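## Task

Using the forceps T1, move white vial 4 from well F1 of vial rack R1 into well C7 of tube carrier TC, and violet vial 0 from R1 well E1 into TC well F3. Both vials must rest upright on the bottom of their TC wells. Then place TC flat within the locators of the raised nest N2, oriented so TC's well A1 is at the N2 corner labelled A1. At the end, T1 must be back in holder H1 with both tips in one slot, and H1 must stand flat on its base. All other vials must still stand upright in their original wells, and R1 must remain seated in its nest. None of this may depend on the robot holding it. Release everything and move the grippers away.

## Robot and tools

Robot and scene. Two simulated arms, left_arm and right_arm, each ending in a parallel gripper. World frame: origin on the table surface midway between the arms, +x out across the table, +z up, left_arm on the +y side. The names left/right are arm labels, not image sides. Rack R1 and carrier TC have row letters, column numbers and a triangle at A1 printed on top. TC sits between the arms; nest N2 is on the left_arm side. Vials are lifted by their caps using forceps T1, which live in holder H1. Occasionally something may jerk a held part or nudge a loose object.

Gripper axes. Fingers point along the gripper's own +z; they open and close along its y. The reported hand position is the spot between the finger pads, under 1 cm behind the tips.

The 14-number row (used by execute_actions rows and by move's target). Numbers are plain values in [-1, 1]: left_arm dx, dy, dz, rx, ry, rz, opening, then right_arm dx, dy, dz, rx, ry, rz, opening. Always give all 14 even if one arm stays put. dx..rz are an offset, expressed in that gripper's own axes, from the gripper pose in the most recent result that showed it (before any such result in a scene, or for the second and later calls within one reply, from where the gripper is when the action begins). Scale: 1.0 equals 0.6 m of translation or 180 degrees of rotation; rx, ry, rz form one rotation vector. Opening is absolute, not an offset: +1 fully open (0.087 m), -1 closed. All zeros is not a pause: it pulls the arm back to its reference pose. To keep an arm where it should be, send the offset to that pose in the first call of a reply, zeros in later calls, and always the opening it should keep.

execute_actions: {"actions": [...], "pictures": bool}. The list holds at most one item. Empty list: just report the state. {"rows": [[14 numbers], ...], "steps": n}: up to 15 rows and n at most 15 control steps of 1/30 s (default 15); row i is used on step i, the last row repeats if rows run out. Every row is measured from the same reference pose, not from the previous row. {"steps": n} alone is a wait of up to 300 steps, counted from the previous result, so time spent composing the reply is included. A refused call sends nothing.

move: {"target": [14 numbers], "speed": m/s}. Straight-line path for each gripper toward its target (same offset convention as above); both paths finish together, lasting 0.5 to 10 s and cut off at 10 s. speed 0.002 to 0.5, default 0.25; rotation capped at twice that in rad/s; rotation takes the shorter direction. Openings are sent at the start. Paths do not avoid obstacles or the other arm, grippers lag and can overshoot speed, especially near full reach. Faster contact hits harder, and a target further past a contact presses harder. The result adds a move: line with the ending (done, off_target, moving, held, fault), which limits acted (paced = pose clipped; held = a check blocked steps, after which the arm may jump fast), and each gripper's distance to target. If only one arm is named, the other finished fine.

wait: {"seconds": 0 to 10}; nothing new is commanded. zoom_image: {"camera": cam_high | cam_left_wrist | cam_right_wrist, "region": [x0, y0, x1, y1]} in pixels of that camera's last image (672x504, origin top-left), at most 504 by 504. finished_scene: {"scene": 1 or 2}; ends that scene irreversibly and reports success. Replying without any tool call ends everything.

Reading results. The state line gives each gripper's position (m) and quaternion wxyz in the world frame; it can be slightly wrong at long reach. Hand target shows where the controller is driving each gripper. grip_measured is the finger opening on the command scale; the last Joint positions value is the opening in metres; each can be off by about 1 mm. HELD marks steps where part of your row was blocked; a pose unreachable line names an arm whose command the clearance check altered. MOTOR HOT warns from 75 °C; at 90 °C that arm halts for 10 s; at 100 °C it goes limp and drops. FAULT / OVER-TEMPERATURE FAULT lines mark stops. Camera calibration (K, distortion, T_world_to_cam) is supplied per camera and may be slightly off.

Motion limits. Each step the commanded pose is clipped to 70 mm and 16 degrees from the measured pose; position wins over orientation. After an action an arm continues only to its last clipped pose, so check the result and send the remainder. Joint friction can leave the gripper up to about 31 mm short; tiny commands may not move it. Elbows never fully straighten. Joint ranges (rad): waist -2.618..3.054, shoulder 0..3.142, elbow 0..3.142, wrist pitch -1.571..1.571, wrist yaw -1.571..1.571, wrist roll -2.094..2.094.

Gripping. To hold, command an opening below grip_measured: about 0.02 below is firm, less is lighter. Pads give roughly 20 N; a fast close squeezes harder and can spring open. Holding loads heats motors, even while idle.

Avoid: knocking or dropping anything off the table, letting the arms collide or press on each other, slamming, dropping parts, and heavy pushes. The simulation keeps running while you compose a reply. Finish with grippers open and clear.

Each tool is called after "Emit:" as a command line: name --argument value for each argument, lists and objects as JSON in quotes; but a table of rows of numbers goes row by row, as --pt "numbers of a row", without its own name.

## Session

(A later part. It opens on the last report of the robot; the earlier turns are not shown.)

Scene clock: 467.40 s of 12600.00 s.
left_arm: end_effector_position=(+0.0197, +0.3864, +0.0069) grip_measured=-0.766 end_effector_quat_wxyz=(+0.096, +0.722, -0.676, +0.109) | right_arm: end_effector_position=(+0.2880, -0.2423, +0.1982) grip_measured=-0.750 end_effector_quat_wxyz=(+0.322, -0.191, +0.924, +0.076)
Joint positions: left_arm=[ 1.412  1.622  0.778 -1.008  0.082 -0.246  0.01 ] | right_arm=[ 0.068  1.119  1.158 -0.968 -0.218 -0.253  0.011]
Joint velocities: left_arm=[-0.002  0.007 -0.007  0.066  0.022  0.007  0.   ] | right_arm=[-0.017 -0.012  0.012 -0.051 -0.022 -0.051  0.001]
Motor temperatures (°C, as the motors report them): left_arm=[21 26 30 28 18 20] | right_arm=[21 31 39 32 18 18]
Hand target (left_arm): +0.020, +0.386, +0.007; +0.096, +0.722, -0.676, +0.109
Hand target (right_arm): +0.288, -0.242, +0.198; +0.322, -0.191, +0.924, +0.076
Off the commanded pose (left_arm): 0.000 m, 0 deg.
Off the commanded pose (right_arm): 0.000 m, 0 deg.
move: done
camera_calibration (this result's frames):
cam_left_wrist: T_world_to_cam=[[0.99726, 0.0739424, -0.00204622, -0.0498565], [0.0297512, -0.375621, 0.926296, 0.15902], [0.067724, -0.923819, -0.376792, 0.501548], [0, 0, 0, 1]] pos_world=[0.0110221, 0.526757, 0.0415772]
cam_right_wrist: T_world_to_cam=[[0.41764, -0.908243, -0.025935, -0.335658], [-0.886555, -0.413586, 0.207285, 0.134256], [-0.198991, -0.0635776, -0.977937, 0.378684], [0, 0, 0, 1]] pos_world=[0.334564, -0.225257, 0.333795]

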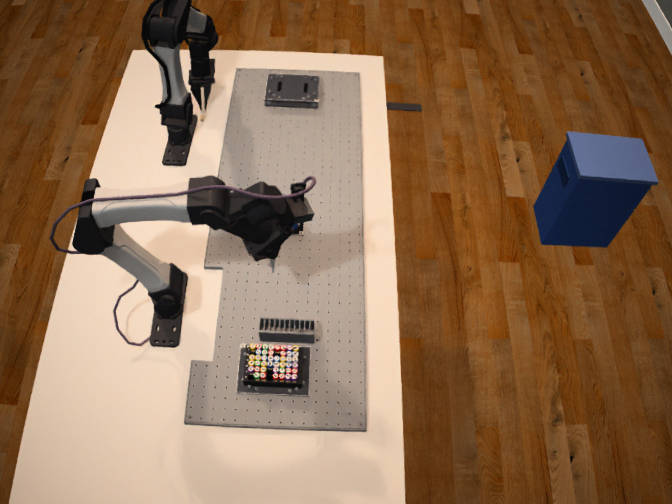

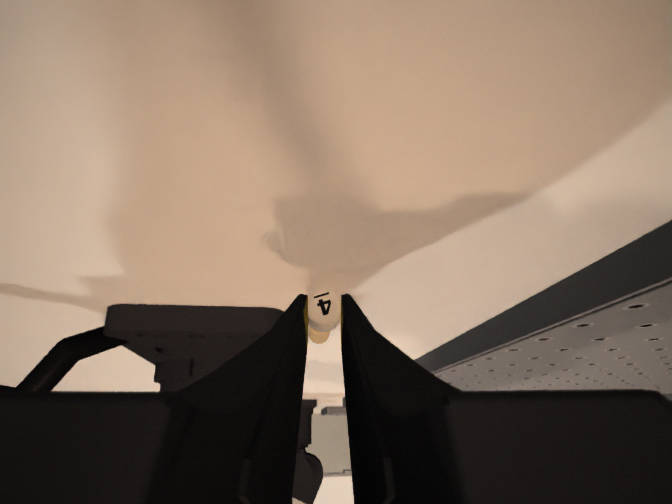

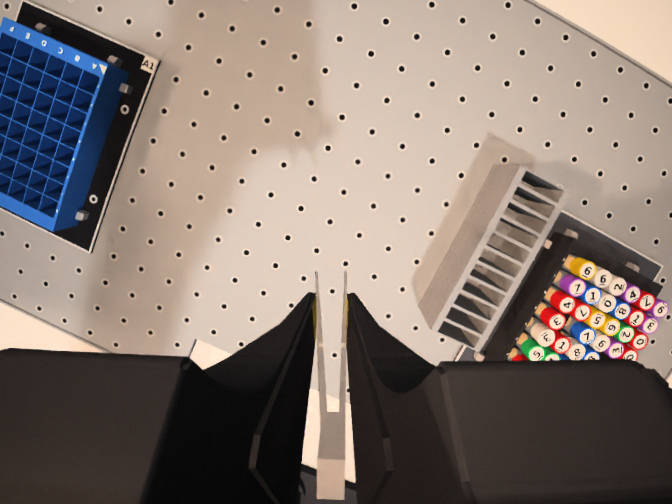

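Emit:
move --target '[0.016,0,0.006,0,0.01,0.02,-0.58,0,0,0,0,0,0,-0.75]' --speed 0.015

Emit:
move --target '[0,0,0,0,0,0,-0.77,0,0,0,0,0,0,-0.75]'

Scene clock: 476.30 s of 12600.00 s.
left_arm: end_effector_position=(+0.0195, +0.3859, +0.0069) grip_measured=-0.580 end_effector_quat_wxyz=(+0.093, +0.706, -0.693, +0.113) | right_arm: end_effector_position=(+0.2880, -0.2423, +0.1982) grip_measured=-0.750 end_effector_quat_wxyz=(+0.322, -0.191, +0.924, +0.076)
Joint positions: left_arm=[ 1.406  1.622  0.778 -1.008  0.086 -0.204  0.018] | right_arm=[ 0.068  1.119  1.158 -0.968 -0.218 -0.253  0.011]
Joint velocities: left_arm=[ 0.002 -0.007  0.002 -0.022  0.022  0.037  0.   ] | right_arm=[ 0.007  0.002  0.002  0.037 -0.051 -0.022  0.   ]
Motor temperatures (°C, as the motors report them): left_arm=[21 26 30 28 18 20] | right_arm=[21 30 39 32 18 18]
Hand target (left_arm): +0.020, +0.376, +0.006; +0.103, +0.699, -0.697, +0.123
Hand target (right_arm): +0.288, -0.242, +0.198; +0.322, -0.191, +0.924, +0.076
Off the commanded pose (left_arm): 0.010 m, 2 deg.
Off the commanded pose (right_arm): 0.000 m, 0 deg.
After step 90, 3.33 s passed at rest.
move: done
camera_calibration (this result's frames):
cam_left_wrist: T_world_to_cam=[[0.999486, 0.0286258, 0.0144179, -0.032287], [-0.00257808, -0.376573, 0.926383, 0.159762], [0.0319479, -0.925945, -0.376305, 0.502637], [0, 0, 0, 1]] pos_world=[0.0166241, 0.5265, 0.0416095]
cam_right_wrist: T_world_to_cam=[[0.41764, -0.908243, -0.025935, -0.335658], [-0.886555, -0.413586, 0.207285, 0.134256], [-0.198991, -0.0635776, -0.977937, 0.378684], [0, 0, 0, 1]] pos_world=[0.334564, -0.225257, 0.333795]

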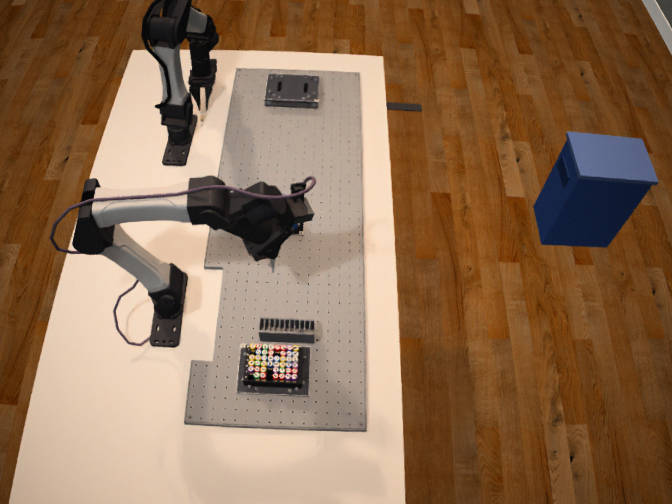

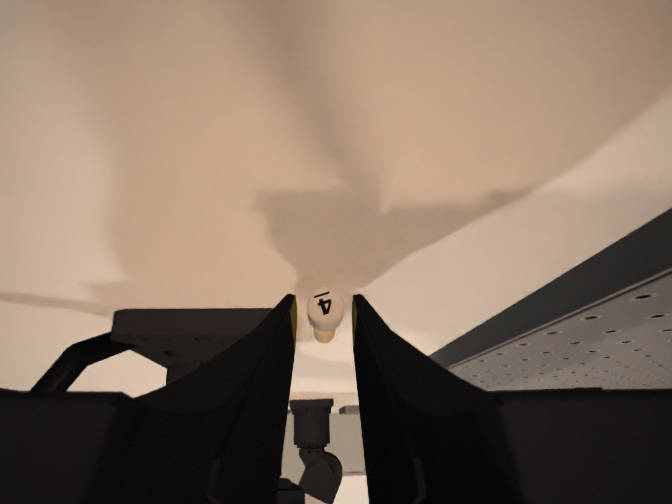

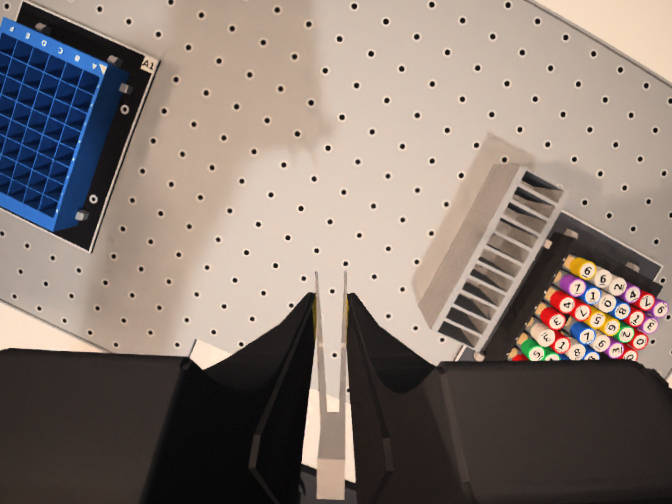

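Scene clock: 476.80 s of 12600.00 s.
left_arm: end_effector_position=(+0.0195, +0.3859, +0.0069) grip_measured=-0.765 end_effector_quat_wxyz=(+0.093, +0.706, -0.693, +0.113) | right_arm: end_effector_position=(+0.2880, -0.2423, +0.1982) grip_measured=-0.750 end_effector_quat_wxyz=(+0.322, -0.191, +0.924, +0.076)
Joint positions: left_arm=[ 1.406  1.622  0.778 -1.008  0.086 -0.204  0.01 ] | right_arm=[ 0.068  1.119  1.158 -0.968 -0.218 -0.253  0.011]
Joint velocities: left_arm=[-0.007 -0.007 -0.022 -0.007 -0.066  0.066  0.   ] | right_arm=[-0.022 -0.002  0.002  0.007 -0.022 -0.022  0.   ]
Motor temperatures (°C, as the motors report them): left_arm=[21 26 30 28 18 20] | right_arm=[21 30 39 32 18 18]
Hand target (left_arm): +0.019, +0.386, +0.007; +0.093, +0.706, -0.693, +0.113
Hand target (right_arm): +0.288, -0.242, +0.198; +0.322, -0.191, +0.924, +0.076
Off the commanded pose (left_arm): 0.000 m, 0 deg.
Off the commanded pose (right_arm): 0.000 m, 0 deg.
move: done
camera_calibration (this result's frames):
cam_left_wrist: T_world_to_cam=[[0.999486, 0.0286258, 0.0144179, -0.032287], [-0.00257808, -0.376573, 0.926383, 0.159762], [0.0319479, -0.925945, -0.376305, 0.502637], [0, 0, 0, 1]] pos_world=[0.0166241, 0.5265, 0.0416095]
cam_right_wrist: T_world_to_cam=[[0.41764, -0.908243, -0.025935, -0.335658], [-0.886555, -0.413586, 0.207285, 0.134256], [-0.198991, -0.0635776, -0.977937, 0.378684], [0, 0, 0, 1]] pos_world=[0.334564, -0.225257, 0.333795]

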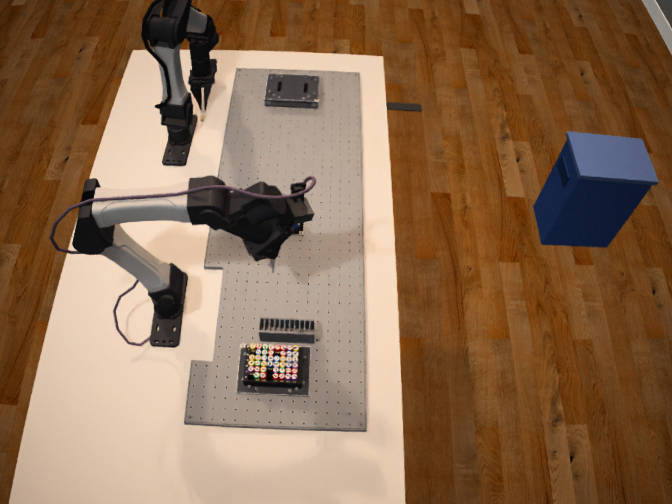

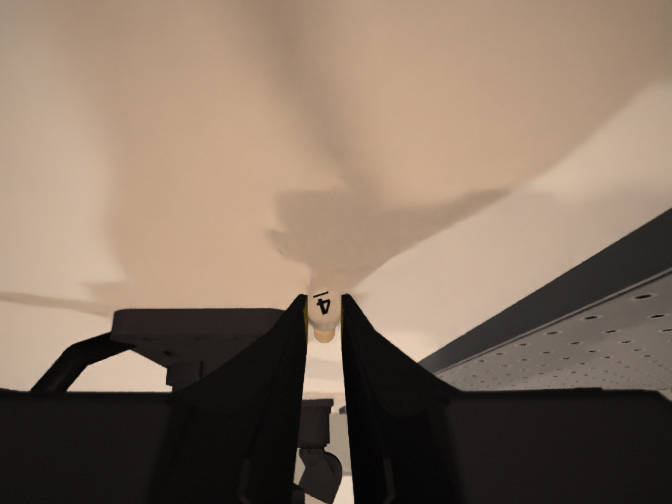

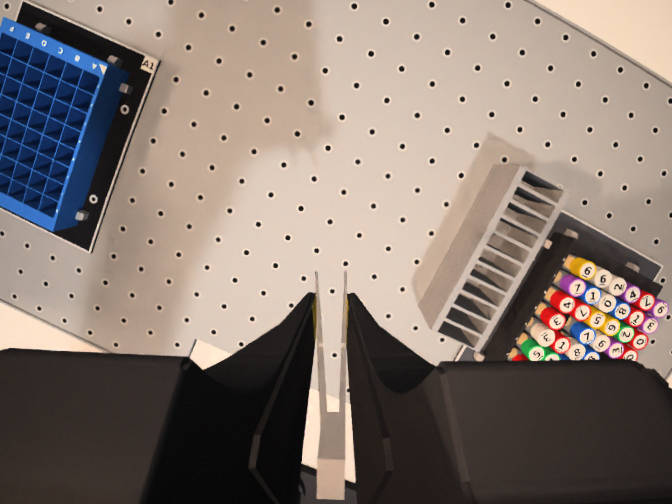

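Emit:
move --target '[0,0,0,0,0,0,-0.787,0,0,0,0,0,0,-0.75]'

Emit:
move --target '[0,0,-0.08,0,0,0,-0.787,0,0,0,0,0,0,-0.75]' --speed 0.05

Emit:
move --target '[-0.06,0,-0.16,0,-0.26,0,-0.787,0,0,0,0,0,0,-0.75]' --speed 0.12

Scene clock: 486.33 s of 12600.00 s.
left_arm: end_effector_position=(+0.0195, +0.3859, +0.0069) grip_measured=-0.773 end_effector_quat_wxyz=(+0.093, +0.706, -0.693, +0.113) | right_arm: end_effector_position=(+0.2880, -0.2423, +0.1982) grip_measured=-0.750 end_effector_quat_wxyz=(+0.322, -0.191, +0.924, +0.076)
Joint positions: left_arm=[ 1.406  1.622  0.778 -1.008  0.086 -0.204  0.01 ] | right_arm=[ 0.068  1.119  1.158 -0.968 -0.218 -0.253  0.011]
Joint velocities: left_arm=[ 0.007 -0.027  0.007  0.066 -0.007 -0.037  0.001] | right_arm=[-0.002 -0.012 -0.002 -0.007  0.022 -0.081 -0.   ]
Motor temperatures (°C, as the motors report them): left_arm=[21 26 30 27 18 20] | right_arm=[21 30 39 32 18 18]
Hand target (left_arm): +0.019, +0.386, +0.007; +0.093, +0.706, -0.693, +0.113
Hand target (right_arm): +0.288, -0.242, +0.198; +0.322, -0.191, +0.924, +0.076
Off the commanded pose (left_arm): 0.000 m, 0 deg.
Off the commanded pose (right_arm): 0.000 m, 0 deg.
After step 90, 5.83 s passed at rest.
move: done
camera_calibration (this result's frames):
cam_left_wrist: T_world_to_cam=[[0.999486, 0.0286258, 0.0144179, -0.032287], [-0.00257808, -0.376573, 0.926383, 0.159762], [0.0319479, -0.925945, -0.376305, 0.502637], [0, 0, 0, 1]] pos_world=[0.0166241, 0.5265, 0.0416095]
cam_right_wrist: T_world_to_cam=[[0.41764, -0.908243, -0.025935, -0.335658], [-0.886555, -0.413586, 0.207285, 0.134256], [-0.198991, -0.0635776, -0.977937, 0.378684], [0, 0, 0, 1]] pos_world=[0.334564, -0.225257, 0.333795]

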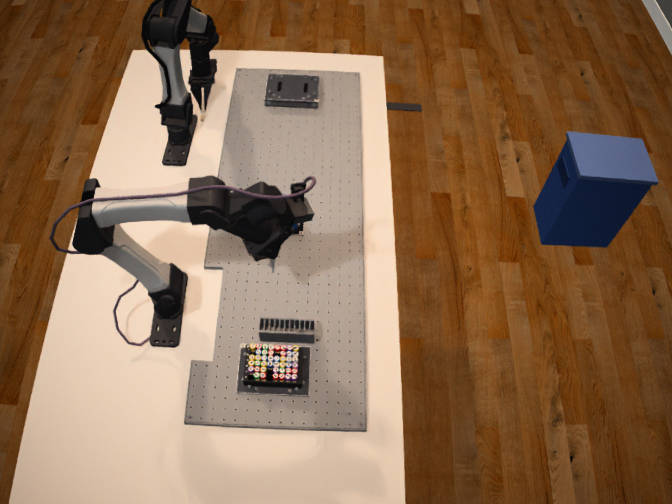

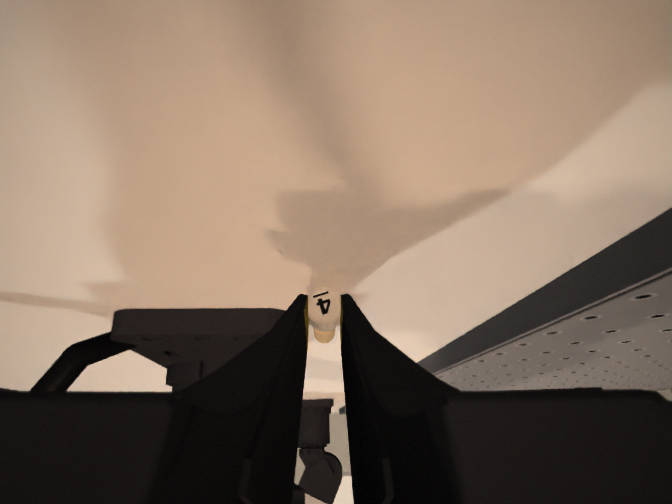

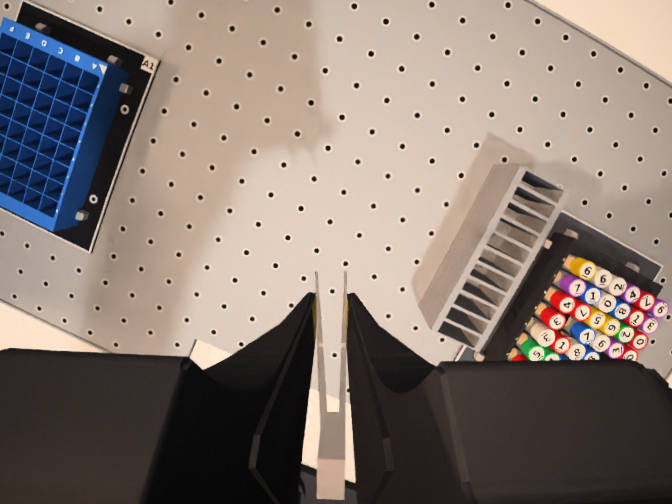

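Scene clock: 487.77 s of 12600.00 s.
left_arm: end_effector_position=(+0.0200, +0.3960, +0.0463) grip_measured=-0.773 end_effector_quat_wxyz=(+0.099, +0.703, -0.694, +0.118) | right_arm: end_effector_position=(+0.2880, -0.2423, +0.1982) grip_measured=-0.750 end_effector_quat_wxyz=(+0.322, -0.191, +0.924, +0.076)
Joint positions: left_arm=[ 1.413  1.593  0.92  -1.195  0.086 -0.191  0.01 ] | right_arm=[ 0.068  1.119  1.158 -0.968 -0.218 -0.253  0.011]
Joint velocities: left_arm=[ 0.002  0.007  0.002 -0.066 -0.051 -0.051 -0.001] | right_arm=[-0.002  0.002 -0.002 -0.007 -0.051  0.081  0.001]
Motor temperatures (°C, as the motors report them): left_arm=[21 26 30 27 18 20] | right_arm=[21 30 39 32 18 18]
Hand target (left_arm): +0.018, +0.400, +0.052; +0.093, +0.706, -0.693, +0.113
Hand target (right_arm): +0.288, -0.242, +0.198; +0.322, -0.191, +0.924, +0.076
Off the commanded pose (left_arm): 0.008 m, 1 deg.
Off the commanded pose (right_arm): 0.000 m, 0 deg.
move: done
camera_calibration (this result's frames):
cam_left_wrist: T_world_to_cam=[[0.99962, 0.0233363, 0.0146557, -0.0315664], [-0.00521708, -0.361954, 0.932182, 0.121093], [0.0270583, -0.931904, -0.361694, 0.528623], [0, 0, 0, 1]] pos_world=[0.0178825, 0.537193, 0.0787821]
cam_right_wrist: T_world_to_cam=[[0.41764, -0.908243, -0.025935, -0.335658], [-0.886555, -0.413586, 0.207285, 0.134256], [-0.198991, -0.0635776, -0.977937, 0.378684], [0, 0, 0, 1]] pos_world=[0.334564, -0.225257, 0.333795]

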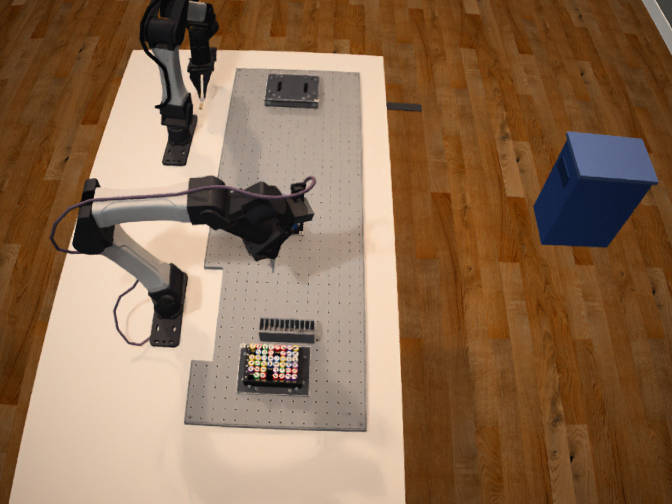

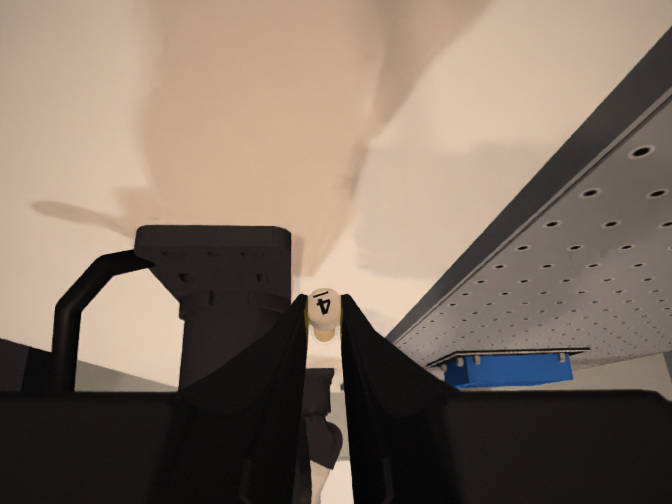

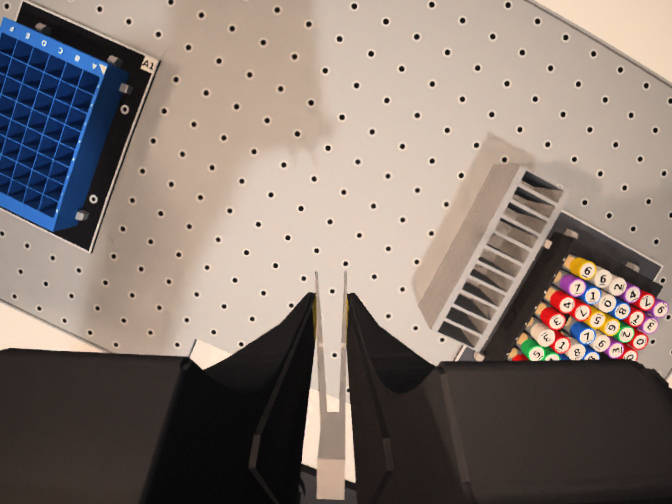

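Scene clock: 491.57 s of 12600.00 s.
left_arm: end_effector_position=(+0.0153, +0.4633, +0.1318) grip_measured=-0.773 end_effector_quat_wxyz=(-0.179, +0.696, -0.674, -0.172) | right_arm: end_effector_position=(+0.2880, -0.2423, +0.1982) grip_measured=-0.750 end_effector_quat_wxyz=(+0.322, -0.191, +0.924, +0.076)
Joint positions: left_arm=[ 1.332  0.999  0.901 -0.986 -0.128 -0.274  0.01 ] | right_arm=[ 0.068  1.119  1.158 -0.968 -0.218 -0.253  0.011]
Joint velocities: left_arm=[-0.002 -0.002  0.007  0.007 -0.022 -0.022 -0.001] | right_arm=[-0.012 -0.012 -0.012 -0.022 -0.007 -0.022  0.   ]
Motor temperatures (°C, as the motors report them): left_arm=[21 26 30 27 18 20] | right_arm=[21 30 39 32 18 18]
Hand target (left_arm): +0.016, +0.462, +0.127; -0.180, +0.694, -0.675, -0.176
Hand target (right_arm): +0.288, -0.242, +0.198; +0.322, -0.191, +0.924, +0.076
Off the commanded pose (left_arm): 0.006 m, 1 deg.
Off the commanded pose (right_arm): 0.000 m, 0 deg.
move: done
camera_calibration (this result's frames):
cam_left_wrist: T_world_to_cam=[[0.999062, 0.0406375, 0.0149389, -0.0377659], [0.0318702, -0.92379, 0.38157, 0.398094], [0.0293065, -0.380736, -0.924219, 0.441096], [0, 0, 0, 1]] pos_world=[0.0121162, 0.537231, 0.256333]
cam_right_wrist: T_world_to_cam=[[0.41764, -0.908243, -0.025935, -0.335658], [-0.886555, -0.413586, 0.207285, 0.134256], [-0.198991, -0.0635776, -0.977937, 0.378684], [0, 0, 0, 1]] pos_world=[0.334564, -0.225257, 0.333795]

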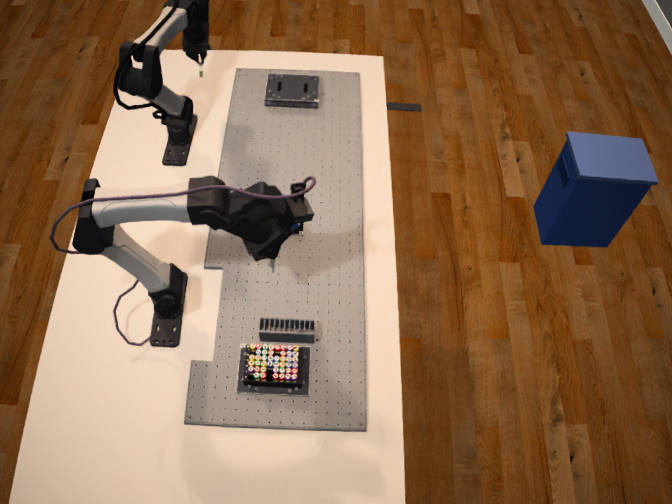

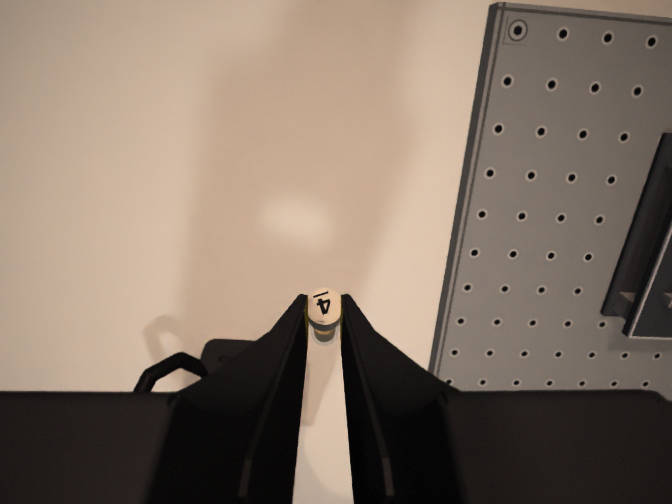

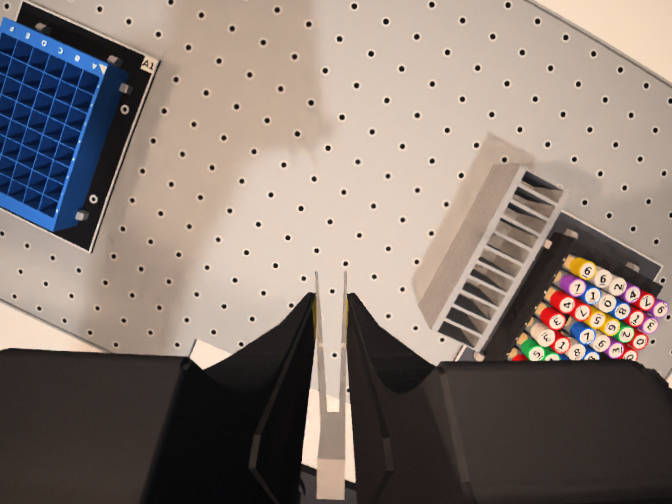

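Emit:
move --target '[0.154,-0.39,-0.18,0.22,0,0.40,-0.79,0.163,-0.315,-0.129,0.241,0,0.303,-0.75]' --speed 0.15

Emit:
move --target '[-0.07,0,0.04,0,-0.245,0,-0.79,0.045,0,0.055,0,0,0,-0.75]' --speed 0.12

Scene clock: 512.37 s of 12600.00 s.
left_arm: end_effector_position=(+0.2474, +0.3433, +0.1861) grip_measured=-0.773 end_effector_quat_wxyz=(+0.255, -0.088, +0.962, +0.032) | right_arm: end_effector_position=(+0.2492, -0.4587, +0.1928) grip_measured=-0.750 end_effector_quat_wxyz=(+0.298, +0.360, +0.876, -0.118)
Joint positions: left_arm=[ 0.336  1.324  1.299 -1.028  0.042  0.108  0.01 ] | right_arm=[-0.621  1.162  1.165 -0.928  0.096  0.14   0.011]
Joint velocities: left_arm=[ 0.007  0.012  0.022  0.051  0.051  0.037 -0.001] | right_arm=[-0.007 -0.012 -0.002  0.007 -0.037 -0.037 -0.   ]
Motor temperatures (°C, as the motors report them): left_arm=[21 25 31 29 18 20] | right_arm=[21 30 38 32 18 18]
Hand target (left_arm): +0.255, +0.341, +0.189; +0.261, -0.078, +0.962, +0.028
Hand target (right_arm): +0.252, -0.467, +0.198; +0.305, +0.369, +0.869, -0.126
Off the commanded pose (left_arm): 0.008 m, 2 deg.
Off the commanded pose (right_arm): 0.007 m, 1 deg.
After step 90, 12.63 s passed at rest.
move: done
camera_calibration (this result's frames):
cam_left_wrist: T_world_to_cam=[[0.199002, -0.979812, -0.0191644, 0.28898], [-0.911256, -0.192202, 0.36424, 0.244451], [-0.36057, -0.0550207, -0.931108, 0.424737], [0, 0, 0, 1]] pos_world=[0.318397, 0.353499, 0.311976]
cam_right_wrist: T_world_to_cam=[[-0.688652, -0.724894, -0.0169105, -0.158081], [-0.708629, 0.667893, 0.227516, 0.459269], [-0.153631, 0.168663, -0.973628, 0.446252], [0, 0, 0, 1]] pos_world=[0.285147, -0.4966, 0.327319]

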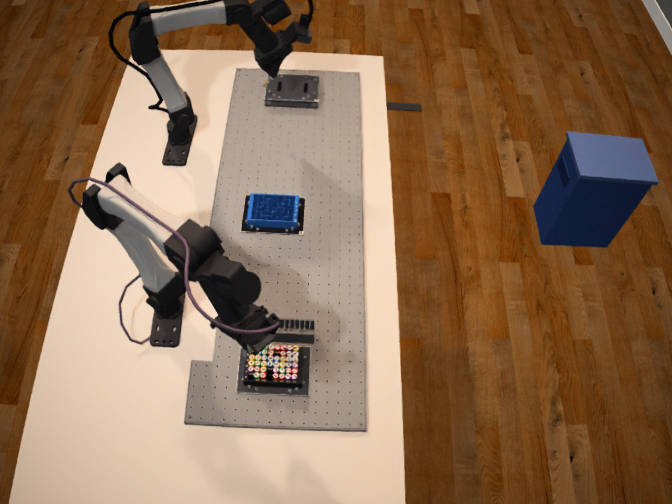

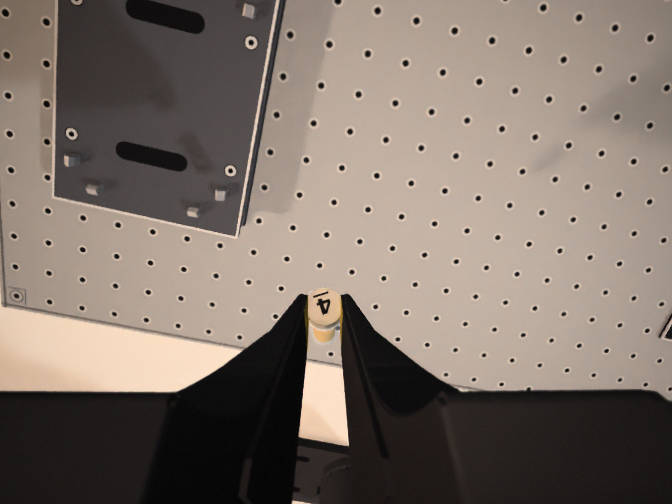

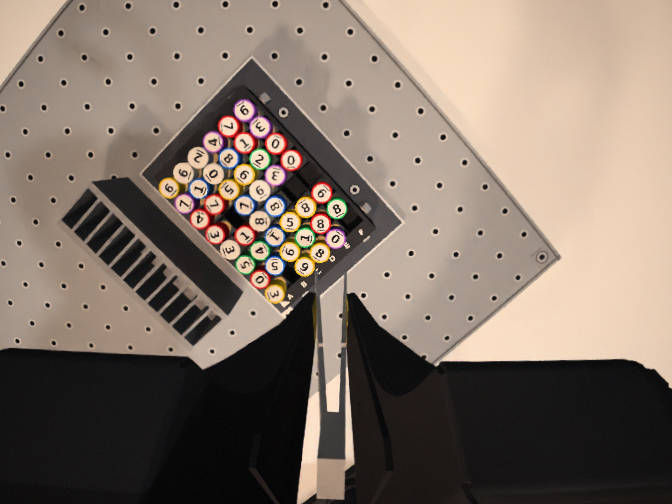

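Scene clock: 516.20 s of 12600.00 s.
left_arm: end_effector_position=(+0.2976, +0.3512, +0.1911) grip_measured=-0.773 end_effector_quat_wxyz=(+0.596, -0.071, +0.797, +0.069) | right_arm: end_effector_position=(+0.2495, -0.4589, +0.1537) grip_measured=-0.750 end_effector_quat_wxyz=(+0.296, +0.360, +0.877, -0.117)
Joint positions: left_arm=[0.357 0.928 0.594 0.047 0.113 0.061 0.01 ] | right_arm=[-0.621  1.141  0.998 -0.785  0.096  0.14   0.011]
Joint velocities: left_arm=[-0.017 -0.002 -0.007 -0.051 -0.066  0.022 -0.001] | right_arm=[ 0.017  0.002  0.007 -0.022 -0.037  0.066  0.001]
Motor temperatures (°C, as the motors report them): left_arm=[21 25 31 30 18 20] | right_arm=[21 30 38 32 18 18]
Hand target (left_arm): +0.294, +0.352, +0.186; +0.597, -0.075, +0.796, +0.068
Hand target (right_arm): +0.247, -0.458, +0.150; +0.298, +0.360, +0.876, -0.118
Off the commanded pose (left_arm): 0.006 m, 1 deg.
Off the commanded pose (right_arm): 0.004 m, 0 deg.
move: done
camera_calibration (this result's frames):
cam_left_wrist: T_world_to_cam=[[0.205866, -0.978399, -0.0188385, 0.284229], [-0.905215, -0.183083, -0.383492, 0.427848], [0.371759, 0.0960008, -0.923352, 0.175433], [0, 0, 0, 1]] pos_world=[0.263563, 0.339579, 0.331418]
cam_right_wrist: T_world_to_cam=[[-0.68871, -0.724855, -0.0162735, -0.158753], [-0.707838, 0.667343, 0.231555, 0.467432], [-0.156984, 0.170993, -0.972686, 0.410036], [0, 0, 0, 1]] pos_world=[0.2859, -0.497124, 0.288017]

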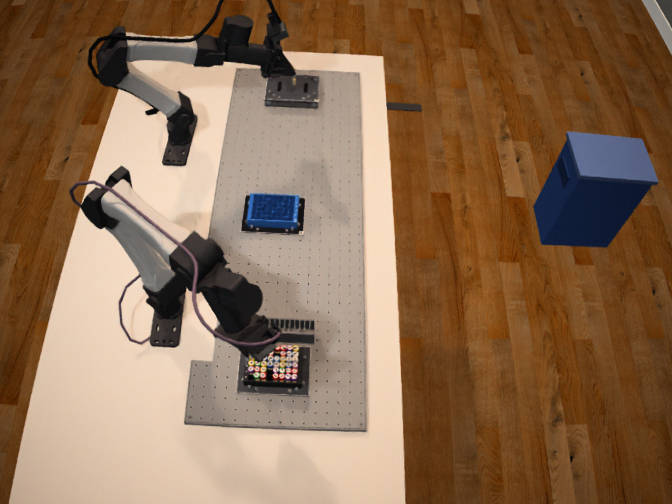

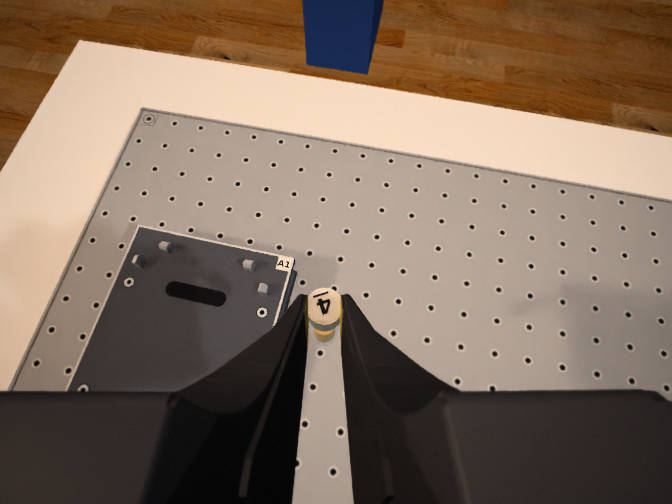

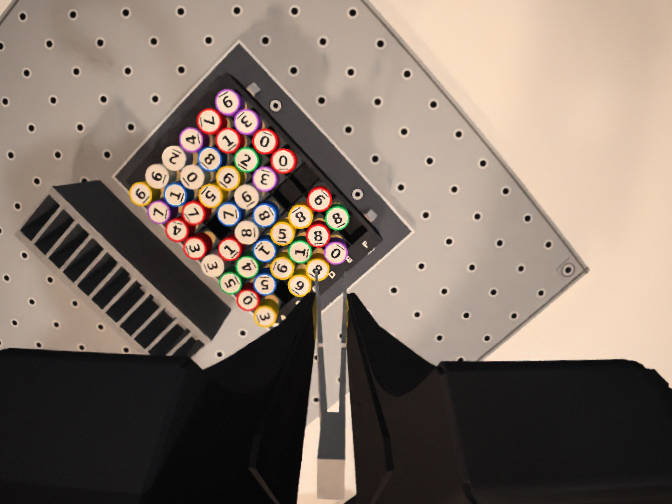

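Emit:
move --target '[0.18,-0.57,-0.177,0.281,0,0.085,-0.79,-0.012,-0.008,0.009,0,-0.006,0,-0.75]' --speed 0.12

Scene clock: 530.10 s of 12600.00 s.
left_arm: end_effector_position=(+0.2330, +0.0012, +0.1093) grip_measured=-0.773 end_effector_quat_wxyz=(+0.558, +0.290, +0.754, -0.189) | right_arm: end_effector_position=(+0.2507, -0.4657, +0.1564) grip_measured=-0.750 end_effector_quat_wxyz=(+0.305, +0.358, +0.874, -0.124)
Joint positions: left_arm=[-0.811  1.239  0.421  0.503 -0.144 -0.005  0.01 ] | right_arm=[-0.637  1.141  0.998 -0.762  0.095  0.123  0.011]
Joint velocities: left_arm=[-0.002 -0.012 -0.012 -0.066 -0.11   0.037  0.001] | right_arm=[-0.007 -0.007  0.002 -0.022 -0.022  0.007 -0.   ]
Motor temperatures (°C, as the motors report them): left_arm=[21 24 31 33 18 20] | right_arm=[21 30 38 32 18 18]
Hand target (left_arm): +0.234, -0.008, +0.114; +0.561, +0.296, +0.748, -0.197
Hand target (right_arm): +0.252, -0.469, +0.154; +0.305, +0.359, +0.874, -0.121
Off the commanded pose (left_arm): 0.009 m, 1 deg.
Off the commanded pose (right_arm): 0.004 m, 0 deg.
After step 90, 6.43 s passed at rest.
move: done
camera_calibration (this result's frames):
cam_left_wrist: T_world_to_cam=[[-0.640443, -0.767326, -0.0323066, 0.151986], [-0.708977, 0.606868, -0.359253, 0.224579], [0.29527, -0.207176, -0.932681, 0.176775], [0, 0, 0, 1]] pos_world=[0.204363, 0.0169564, 0.250465]
cam_right_wrist: T_world_to_cam=[[-0.689765, -0.723961, -0.0102521, -0.163079], [-0.709434, 0.67296, 0.209353, 0.478673], [-0.144664, 0.151677, -0.977786, 0.40278], [0, 0, 0, 1]] pos_world=[0.285368, -0.501283, 0.291949]

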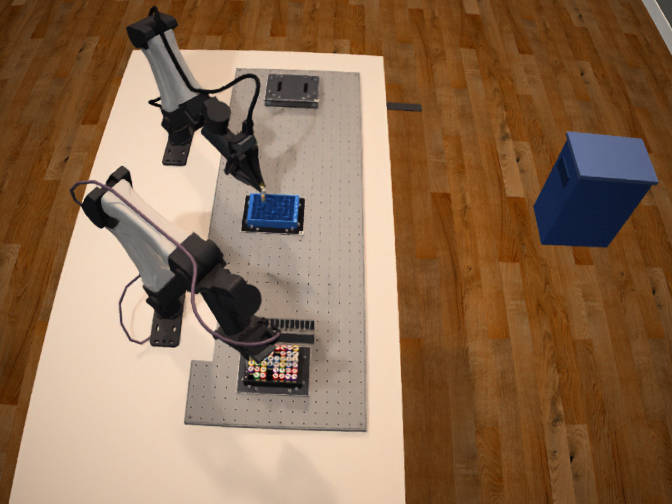

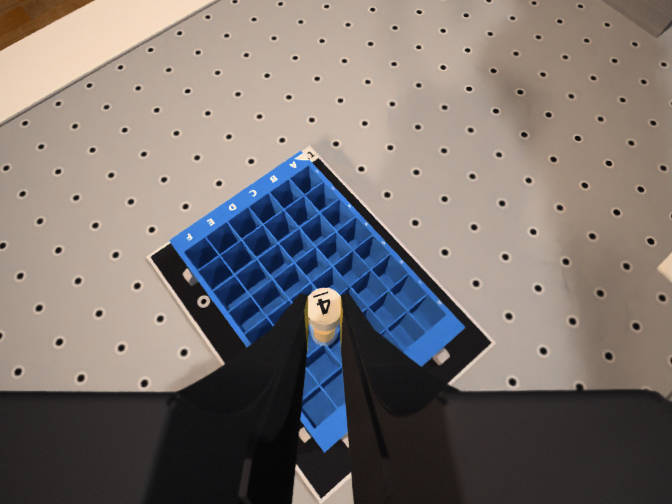

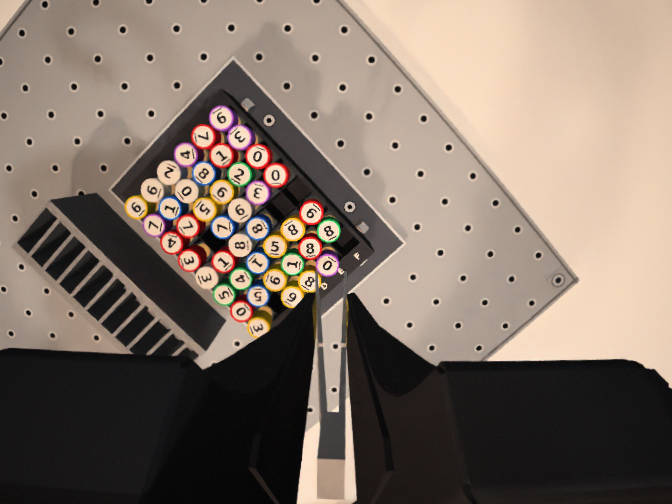

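Emit:
move --target '[0.008,-0.036,0.018,0,-0.006,-0.012,-0.79,0.018,0.002,0.02,0,0,0,-0.75]' --speed 0.03

Emit:
zoom_image --camera "cam_left_wrist" --region '[200,180,480,440]'

Emit:
zoom_image --camera "cam_high" --region '[230,170,320,240]'

Scene clock: 545.27 s of 12600.00 s.
left_arm: end_effector_position=(+0.2269, -0.0172, +0.1039) grip_measured=-0.773 end_effector_quat_wxyz=(+0.562, +0.275, +0.754, -0.201) | right_arm: end_effector_position=(+0.2515, -0.4663, +0.1453) grip_measured=-0.750 end_effector_quat_wxyz=(+0.305, +0.358, +0.873, -0.124)
Joint positions: left_arm=[-0.882  1.313  0.421  0.593 -0.214 -0.059  0.01 ] | right_arm=[-0.637  1.141  0.953 -0.717  0.095  0.123  0.011]
Joint velocities: left_arm=[-0.007  0.007 -0.007 -0.051 -0.037 -0.007  0.001] | right_arm=[ 0.007 -0.012 -0.007  0.022  0.007 -0.081 -0.   ]
Motor temperatures (°C, as the motors report them): left_arm=[21 24 33 35 18 20] | right_arm=[21 30 38 33 18 18]
Hand target (left_arm): +0.226, -0.020, +0.101; +0.562, +0.274, +0.754, -0.202
Hand target (right_arm): +0.250, -0.464, +0.140; +0.305, +0.358, +0.874, -0.124
Off the commanded pose (left_arm): 0.005 m, 0 deg.
Off the commanded pose (right_arm): 0.005 m, 0 deg.
After step 90, 10.93 s passed at rest.
move: done
camera_calibration (this result's frames):
cam_left_wrist: T_world_to_cam=[[-0.631416, -0.775443, 0.00109107, 0.128163], [-0.718294, 0.58435, -0.377608, 0.233106], [0.292176, -0.239211, -0.925965, 0.169106], [0, 0, 0, 1]] pos_world=[0.198954, 0.00362002, 0.244469]
cam_right_wrist: T_world_to_cam=[[-0.689759, -0.723965, -0.0103572, -0.163042], [-0.709563, 0.673053, 0.208614, 0.482166], [-0.144058, 0.151242, -0.977943, 0.39177], [0, 0, 0, 1]] pos_world=[0.286105, -0.501812, 0.280854]

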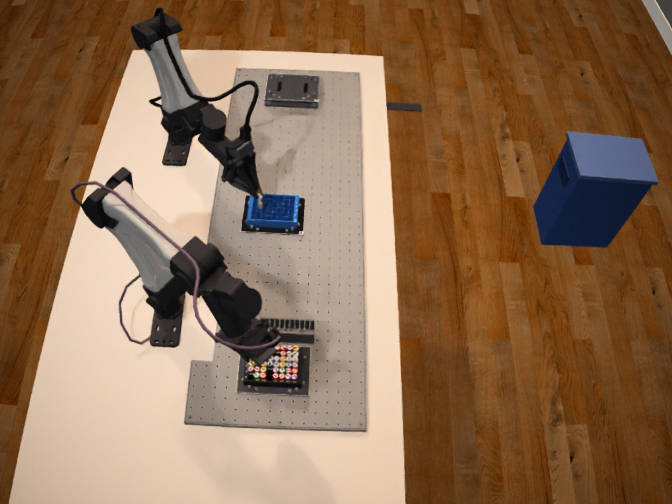

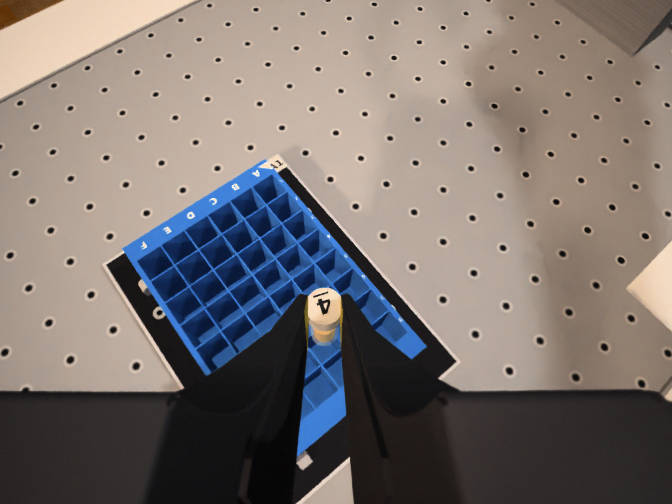

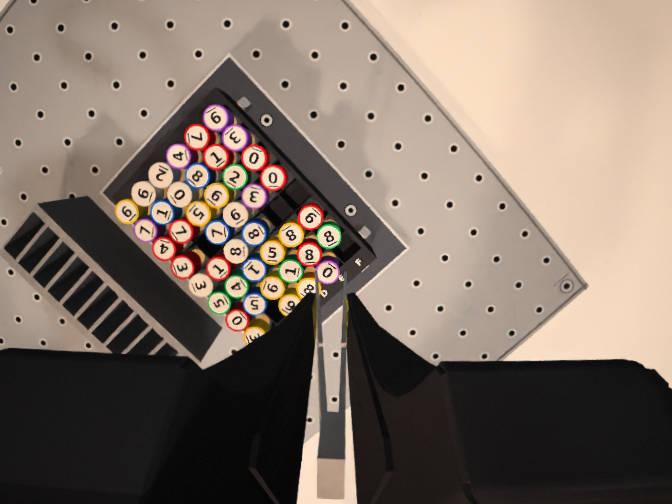

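Region (200, 180, 480, 440) of cam_left_wrist's 672x504 image, scaled by 1.800, with more detail than that image has; it fills the top 468 rows of this view, and the rest is white.

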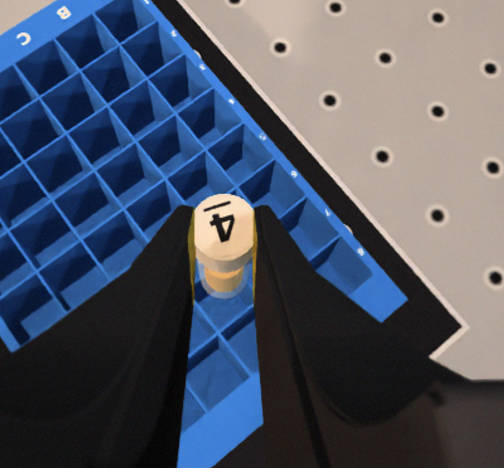

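Region (230, 170, 320, 240) of cam_high's 672x504 image, scaled by 5.600, with more detail than that image has.

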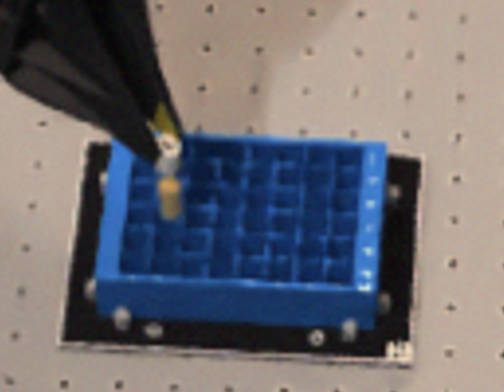

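Emit:
move --target '[0.02,0,0,0,0,0,-0.79,0,0.003,0,-0.005,0,0,-0.745]' --speed 0.02

Emit:
zoom_image --camera "cam_left_wrist" --region '[200,180,480,440]'

Emit:
zoom_image --camera "cam_high" --region '[230,170,320,240]'

Scene clock: 560.20 s of 12600.00 s.
left_arm: end_effector_position=(+0.2300, -0.0209, +0.1140) grip_measured=-0.773 end_effector_quat_wxyz=(+0.578, +0.267, +0.742, -0.210) | right_arm: end_effector_position=(+0.2523, -0.4656, +0.1454) grip_measured=-0.745 end_effector_quat_wxyz=(+0.307, +0.358, +0.874, -0.122)
Joint positions: left_arm=[-0.882  1.313  0.421  0.638 -0.215 -0.059  0.01 ] | right_arm=[-0.637  1.141  0.953 -0.716  0.089  0.123  0.011]
Joint velocities: left_arm=[-0.007 -0.007  0.002  0.066  0.007  0.051  0.001] | right_arm=[-0.017 -0.002  0.002 -0.007  0.007 -0.081  0.001]
Motor temperatures (°C, as the motors report them): left_arm=[21 24 32 37 18 20] | right_arm=[21 30 38 33 18 18]
Hand target (left_arm): +0.224, -0.014, +0.093; +0.562, +0.275, +0.754, -0.201
Hand target (right_arm): +0.253, -0.465, +0.145; +0.308, +0.356, +0.874, -0.117
Off the commanded pose (left_arm): 0.023 m, 3 deg.
Off the commanded pose (right_arm): 0.001 m, 1 deg.
After step 90, 11.00 s passed at rest.
move: off_target (left_arm)
camera_calibration (this result's frames):
cam_left_wrist: T_world_to_cam=[[-0.630656, -0.775976, 0.0115512, 0.125849], [-0.708078, 0.569254, -0.417823, 0.243205], [0.317645, -0.271682, -0.908455, 0.168207], [0, 0, 0, 1]] pos_world=[0.198145, 0.00490876, 0.252971]
cam_right_wrist: T_world_to_cam=[[-0.687151, -0.726361, -0.0149152, -0.163131], [-0.712616, 0.669867, 0.208461, 0.481535], [-0.141426, 0.153873, -0.977917, 0.392373], [0, 0, 0, 1]] pos_world=[0.286546, -0.501432, 0.280894]

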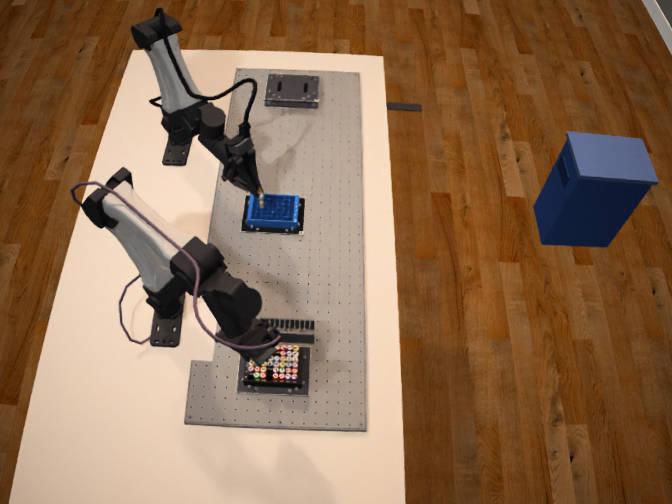

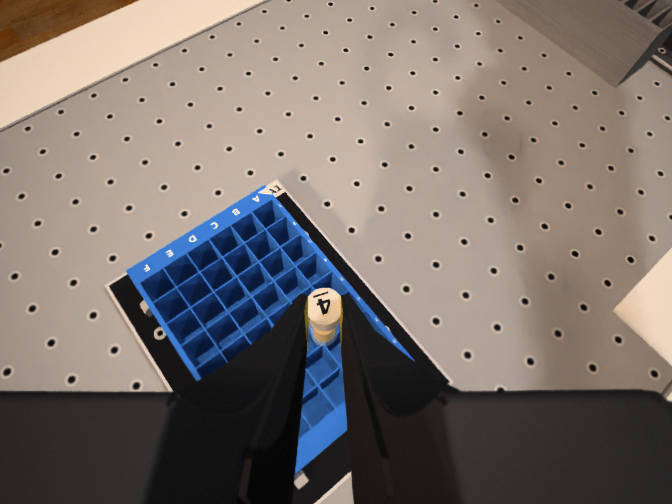

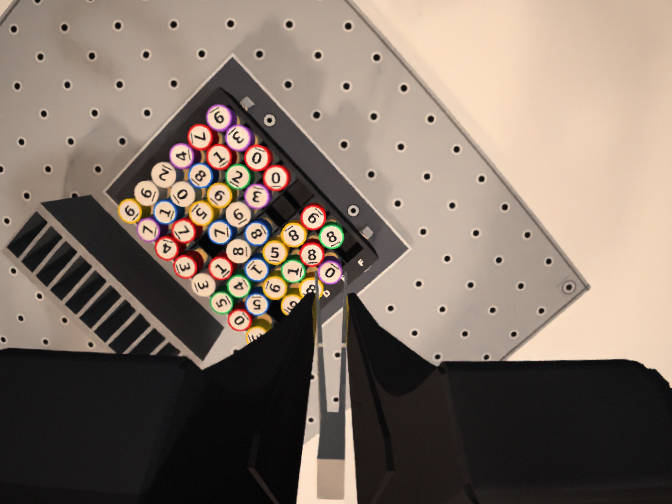

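Region (200, 180, 480, 440) of cam_left_wrist's 672x504 image, scaled by 1.800, with more detail than that image has; it fills the top 468 rows of this view, and the rest is white.

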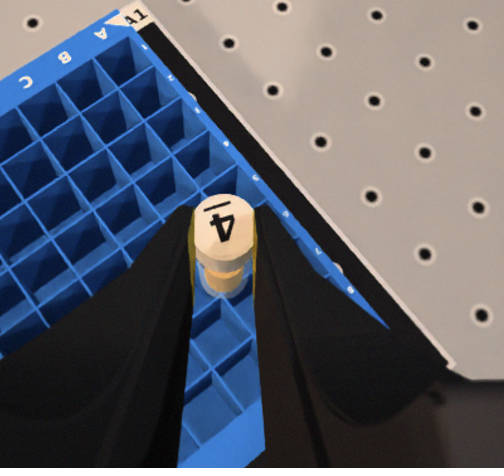

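Region (230, 170, 320, 240) of cam_high's 672x504 image, scaled by 5.600, with more detail than that image has.

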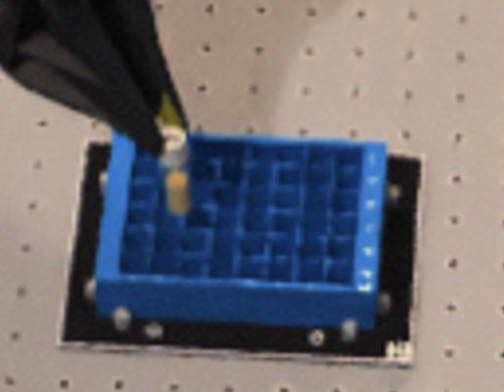

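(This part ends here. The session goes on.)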